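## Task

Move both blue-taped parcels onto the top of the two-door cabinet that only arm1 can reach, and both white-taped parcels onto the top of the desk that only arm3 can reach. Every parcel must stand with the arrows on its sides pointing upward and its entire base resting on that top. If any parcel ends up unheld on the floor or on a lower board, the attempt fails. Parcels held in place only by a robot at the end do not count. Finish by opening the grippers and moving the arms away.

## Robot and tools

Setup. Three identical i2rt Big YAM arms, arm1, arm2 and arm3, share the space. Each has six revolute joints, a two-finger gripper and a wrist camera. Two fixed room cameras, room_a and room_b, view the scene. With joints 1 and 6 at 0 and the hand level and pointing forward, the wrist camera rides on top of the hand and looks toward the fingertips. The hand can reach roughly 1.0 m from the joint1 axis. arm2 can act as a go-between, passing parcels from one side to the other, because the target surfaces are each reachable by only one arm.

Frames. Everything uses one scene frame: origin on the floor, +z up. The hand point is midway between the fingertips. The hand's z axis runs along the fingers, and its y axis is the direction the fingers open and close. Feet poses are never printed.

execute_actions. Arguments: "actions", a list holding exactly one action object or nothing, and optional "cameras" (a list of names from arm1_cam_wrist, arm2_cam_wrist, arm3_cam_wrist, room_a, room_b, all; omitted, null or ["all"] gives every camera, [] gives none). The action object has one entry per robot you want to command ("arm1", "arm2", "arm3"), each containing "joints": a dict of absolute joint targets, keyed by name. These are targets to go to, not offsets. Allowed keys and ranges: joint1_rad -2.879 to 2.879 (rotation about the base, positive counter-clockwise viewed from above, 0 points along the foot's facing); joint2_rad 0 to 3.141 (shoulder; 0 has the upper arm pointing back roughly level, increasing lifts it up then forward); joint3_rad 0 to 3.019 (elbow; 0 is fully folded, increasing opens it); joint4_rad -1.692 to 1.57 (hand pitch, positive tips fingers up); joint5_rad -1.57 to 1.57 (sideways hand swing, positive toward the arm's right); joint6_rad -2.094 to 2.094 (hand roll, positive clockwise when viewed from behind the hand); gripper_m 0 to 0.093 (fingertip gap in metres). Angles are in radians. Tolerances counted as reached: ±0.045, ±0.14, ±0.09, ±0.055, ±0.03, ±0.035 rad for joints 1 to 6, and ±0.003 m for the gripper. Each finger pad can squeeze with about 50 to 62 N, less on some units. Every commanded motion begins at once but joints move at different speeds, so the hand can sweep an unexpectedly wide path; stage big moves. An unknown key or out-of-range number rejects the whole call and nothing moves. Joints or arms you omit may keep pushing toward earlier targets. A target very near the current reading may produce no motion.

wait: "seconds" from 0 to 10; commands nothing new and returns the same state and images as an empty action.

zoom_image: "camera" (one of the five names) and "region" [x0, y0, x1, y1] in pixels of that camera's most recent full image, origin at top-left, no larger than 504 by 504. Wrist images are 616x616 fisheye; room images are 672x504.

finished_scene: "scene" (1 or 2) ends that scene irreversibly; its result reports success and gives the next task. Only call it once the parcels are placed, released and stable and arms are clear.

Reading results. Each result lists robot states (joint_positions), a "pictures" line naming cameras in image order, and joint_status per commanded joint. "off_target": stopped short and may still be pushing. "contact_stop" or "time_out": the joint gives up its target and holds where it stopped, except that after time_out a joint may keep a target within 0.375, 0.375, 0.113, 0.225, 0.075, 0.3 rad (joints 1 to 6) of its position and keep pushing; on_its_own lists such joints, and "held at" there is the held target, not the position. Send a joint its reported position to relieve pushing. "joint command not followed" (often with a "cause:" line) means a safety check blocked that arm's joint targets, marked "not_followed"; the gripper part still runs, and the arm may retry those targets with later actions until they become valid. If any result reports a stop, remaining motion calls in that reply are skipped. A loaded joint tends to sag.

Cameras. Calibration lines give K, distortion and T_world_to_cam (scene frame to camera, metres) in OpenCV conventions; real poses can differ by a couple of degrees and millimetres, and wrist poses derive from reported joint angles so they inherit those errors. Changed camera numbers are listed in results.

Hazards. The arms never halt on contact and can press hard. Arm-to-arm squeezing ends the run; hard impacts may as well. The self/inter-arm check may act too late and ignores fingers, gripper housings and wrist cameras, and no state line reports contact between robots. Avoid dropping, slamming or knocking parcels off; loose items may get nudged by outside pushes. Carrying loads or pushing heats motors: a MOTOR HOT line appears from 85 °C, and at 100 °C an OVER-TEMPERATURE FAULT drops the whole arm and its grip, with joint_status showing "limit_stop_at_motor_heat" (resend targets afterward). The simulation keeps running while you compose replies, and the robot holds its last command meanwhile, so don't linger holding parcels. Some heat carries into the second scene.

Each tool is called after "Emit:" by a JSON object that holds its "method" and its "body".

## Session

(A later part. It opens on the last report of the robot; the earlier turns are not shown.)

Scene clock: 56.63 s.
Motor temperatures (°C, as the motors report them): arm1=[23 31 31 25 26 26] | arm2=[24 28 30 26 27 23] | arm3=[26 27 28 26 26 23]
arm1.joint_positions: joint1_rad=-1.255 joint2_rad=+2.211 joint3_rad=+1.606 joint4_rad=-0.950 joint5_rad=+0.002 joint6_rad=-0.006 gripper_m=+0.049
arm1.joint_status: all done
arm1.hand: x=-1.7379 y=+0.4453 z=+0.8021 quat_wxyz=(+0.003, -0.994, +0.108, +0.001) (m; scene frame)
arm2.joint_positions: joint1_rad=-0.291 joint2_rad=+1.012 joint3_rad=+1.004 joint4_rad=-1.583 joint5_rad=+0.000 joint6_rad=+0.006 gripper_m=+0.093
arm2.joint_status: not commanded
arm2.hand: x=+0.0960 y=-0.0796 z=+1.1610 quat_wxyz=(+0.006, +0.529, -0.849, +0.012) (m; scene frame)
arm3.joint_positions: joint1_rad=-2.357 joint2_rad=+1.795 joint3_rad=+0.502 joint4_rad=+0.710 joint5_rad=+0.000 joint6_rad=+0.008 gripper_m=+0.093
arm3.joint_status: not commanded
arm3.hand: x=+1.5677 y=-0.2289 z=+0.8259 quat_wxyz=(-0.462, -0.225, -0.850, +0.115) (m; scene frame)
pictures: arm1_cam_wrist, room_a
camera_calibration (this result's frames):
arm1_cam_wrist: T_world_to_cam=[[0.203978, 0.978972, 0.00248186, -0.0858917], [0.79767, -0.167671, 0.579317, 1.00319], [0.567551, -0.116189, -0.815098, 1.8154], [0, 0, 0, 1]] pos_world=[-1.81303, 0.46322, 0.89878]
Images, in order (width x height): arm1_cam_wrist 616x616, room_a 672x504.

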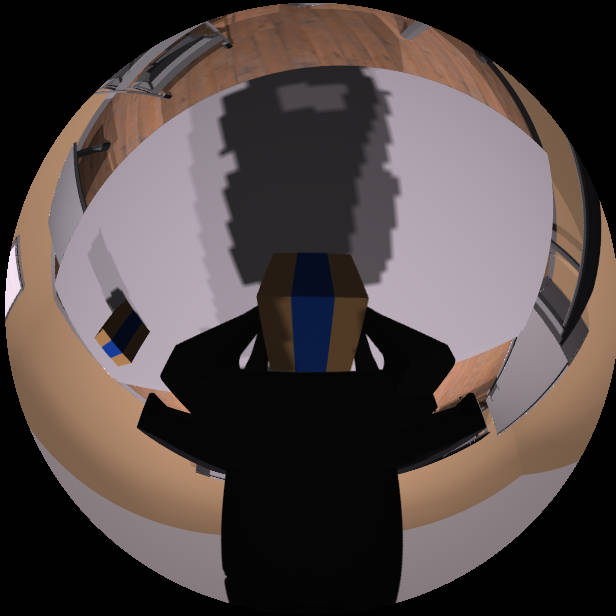

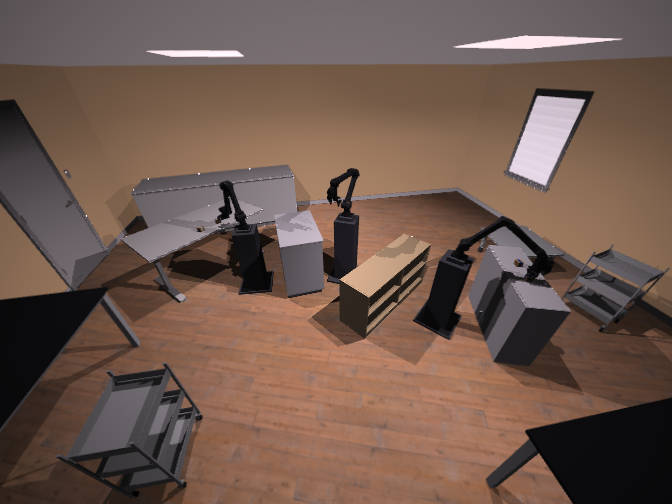

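Emit:
{"method": "execute_actions", "body": {"actions": [{"arm1":{"joints":{"joint2_rad":2.24}}}], "cameras": []}}

Emit:
{"method": "execute_actions", "body": {"actions": [{"arm1":{"joints":{"gripper_m":0.093}}}], "cameras": []}}

Emit:
{"method": "execute_actions", "body": {"actions": [{"arm1":{"joints":{"joint2_rad":1.9,"joint4_rad":-1.2}}}], "cameras": ["arm1_cam_wrist","room_a","arm3_cam_wrist"]}}

Emit:
{"method": "zoom_image", "body": {"camera": "room_a", "region": [490, 240, 570, 300]}}

Scene clock: 57.60 s.
Motor temperatures (°C, as the motors report them): arm1=[23 31 31 25 26 26] | arm2=[24 28 30 26 27 23] | arm3=[26 27 28 26 26 23]
arm1.joint_positions: joint1_rad=-1.255 joint2_rad=+2.220 joint3_rad=+1.606 joint4_rad=-0.950 joint5_rad=+0.002 joint6_rad=-0.006 gripper_m=+0.049
arm1.joint_status: all done
arm1.hand: x=-1.7360 y=+0.4448 z=+0.7967 quat_wxyz=(+0.003, -0.994, +0.108, -0.004) (m; scene frame)
arm2.joint_positions: joint1_rad=-0.291 joint2_rad=+1.012 joint3_rad=+1.004 joint4_rad=-1.583 joint5_rad=+0.000 joint6_rad=+0.006 gripper_m=+0.093
arm2.joint_status: not commanded
arm2.hand: x=+0.0960 y=-0.0796 z=+1.1610 quat_wxyz=(+0.006, +0.529, -0.849, +0.012) (m; scene frame)
arm3.joint_positions: joint1_rad=-2.357 joint2_rad=+1.795 joint3_rad=+0.502 joint4_rad=+0.710 joint5_rad=+0.000 joint6_rad=+0.008 gripper_m=+0.093
arm3.joint_status: not commanded
arm3.hand: x=+1.5677 y=-0.2289 z=+0.8259 quat_wxyz=(-0.462, -0.225, -0.850, +0.115) (m; scene frame)
pictures: none
No camera images: the call's "cameras" was empty. Leave "cameras" out to get every camera's image.

Scene clock: 58.23 s.
Motor temperatures (°C, as the motors report them): arm1=[23 31 31 25 26 26] | arm2=[24 28 30 26 27 23] | arm3=[26 27 28 26 26 23]
arm1.joint_positions: joint1_rad=-1.255 joint2_rad=+2.230 joint3_rad=+1.606 joint4_rad=-0.950 joint5_rad=+0.002 joint6_rad=-0.006 gripper_m=+0.093
arm1.joint_status: all done
arm1.hand: x=-1.7339 y=+0.4443 z=+0.7908 quat_wxyz=(+0.002, -0.994, +0.108, -0.008) (m; scene frame)
arm2.joint_positions: joint1_rad=-0.291 joint2_rad=+1.012 joint3_rad=+1.004 joint4_rad=-1.583 joint5_rad=+0.000 joint6_rad=+0.006 gripper_m=+0.093
arm2.joint_status: not commanded
arm2.hand: x=+0.0960 y=-0.0796 z=+1.1610 quat_wxyz=(+0.006, +0.529, -0.849, +0.012) (m; scene frame)
arm3.joint_positions: joint1_rad=-2.357 joint2_rad=+1.795 joint3_rad=+0.502 joint4_rad=+0.710 joint5_rad=+0.000 joint6_rad=+0.008 gripper_m=+0.093
arm3.joint_status: not commanded
arm3.hand: x=+1.5677 y=-0.2289 z=+0.8259 quat_wxyz=(-0.462, -0.225, -0.850, +0.115) (m; scene frame)
pictures: none
No camera images: the call's "cameras" was empty. Leave "cameras" out to get every camera's image.

Scene clock: 59.70 s.
Motor temperatures (°C, as the motors report them): arm1=[23 31 31 25 26 26] | arm2=[24 28 30 26 27 23] | arm3=[26 27 28 26 26 23]
arm1.joint_positions: joint1_rad=-1.255 joint2_rad=+1.904 joint3_rad=+1.605 joint4_rad=-1.191 joint5_rad=+0.002 joint6_rad=-0.006 gripper_m=+0.093
arm1.joint_status: all done
arm1.hand: x=-1.7151 y=+0.4393 z=+0.9806 quat_wxyz=(+0.007, -0.994, +0.108, +0.033) (m; scene frame)
arm2.joint_positions: joint1_rad=-0.291 joint2_rad=+1.012 joint3_rad=+1.004 joint4_rad=-1.583 joint5_rad=+0.000 joint6_rad=+0.006 gripper_m=+0.093
arm2.joint_status: not commanded
arm2.hand: x=+0.0960 y=-0.0796 z=+1.1610 quat_wxyz=(+0.006, +0.529, -0.849, +0.012) (m; scene frame)
arm3.joint_positions: joint1_rad=-2.357 joint2_rad=+1.795 joint3_rad=+0.502 joint4_rad=+0.710 joint5_rad=+0.000 joint6_rad=+0.008 gripper_m=+0.093
arm3.joint_status: not commanded
arm3.hand: x=+1.5677 y=-0.2289 z=+0.8259 quat_wxyz=(-0.462, -0.225, -0.850, +0.115) (m; scene frame)
pictures: arm1_cam_wrist, arm3_cam_wrist, room_a
camera_calibration (this result's frames):
arm1_cam_wrist: T_world_to_cam=[[0.20388, 0.978991, 0.00325176, -0.0860298], [0.832511, -0.17512, 0.525603, 0.996322], [0.51513, -0.104453, -0.850724, 1.88712], [0, 0, 0, 1]] pos_world=[-1.78402, 0.455813, 1.08202]
arm3_cam_wrist: T_world_to_cam=[[-0.49215, -0.870496, -0.00500414, 0.577635], [-0.809745, 0.459898, -0.364427, 1.68164], [0.319534, -0.175301, -0.931219, 0.350939], [0, 0, 0, 1]] pos_world=[1.53384, -0.209034, 0.942526]
Images, in order (width x height): arm1_cam_wrist 616x616, arm3_cam_wrist 616x616, room_a 672x504.

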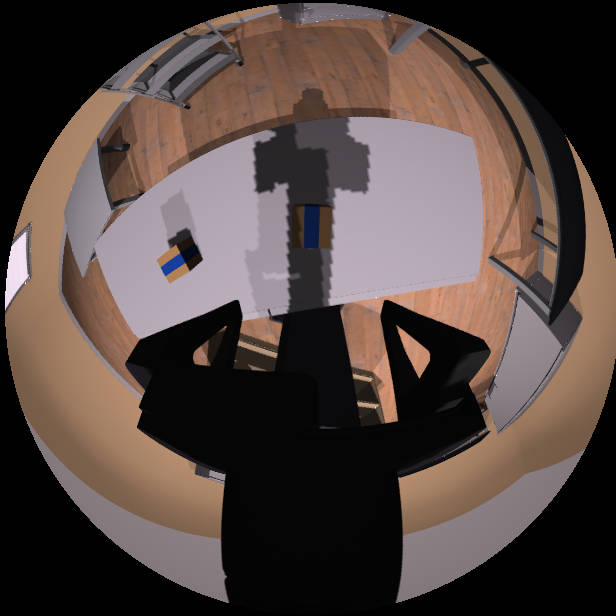

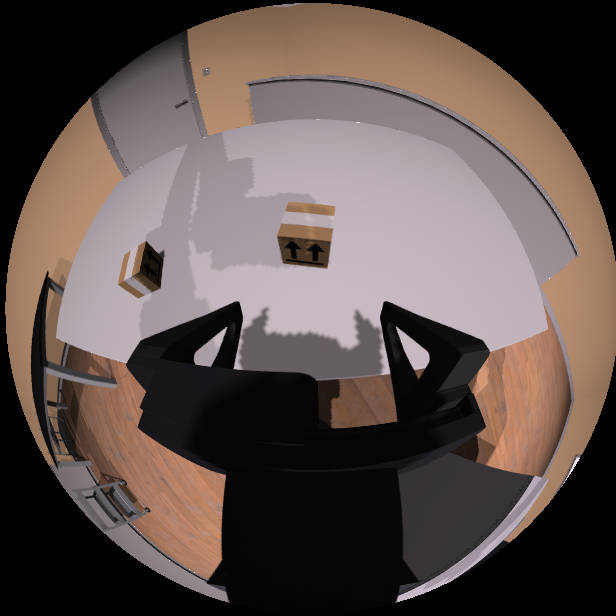

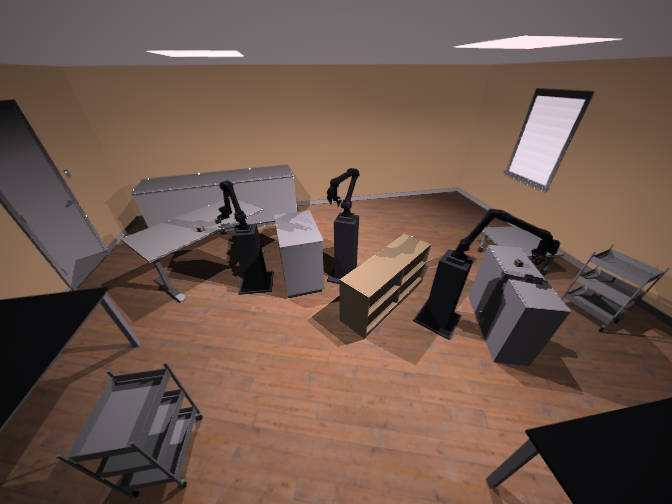

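Region (490, 240, 570, 300) of room_a's 672x504 image, scaled by 6.300, with more detail than that image has; it fills the top 378 rows of this view, and the rest is white.

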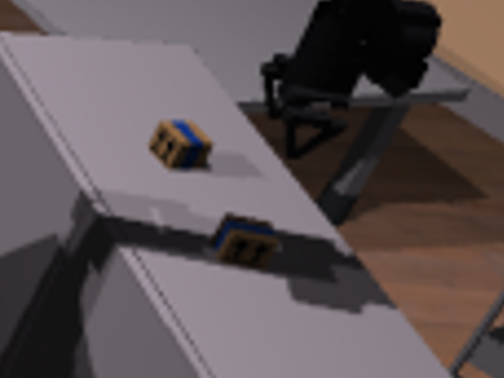

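Emit:
{"method": "zoom_image", "body": {"camera": "room_a", "region": [518, 268, 542, 288]}}

Region (518, 268, 542, 288) of room_a's 672x504 image, scaled by 21.000, with more detail than that image has.

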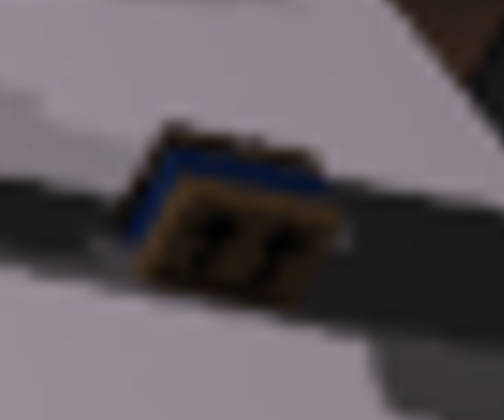

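Emit:
{"method": "finished_scene", "body": {"scene": 2}}

The scene is finished: the task was done.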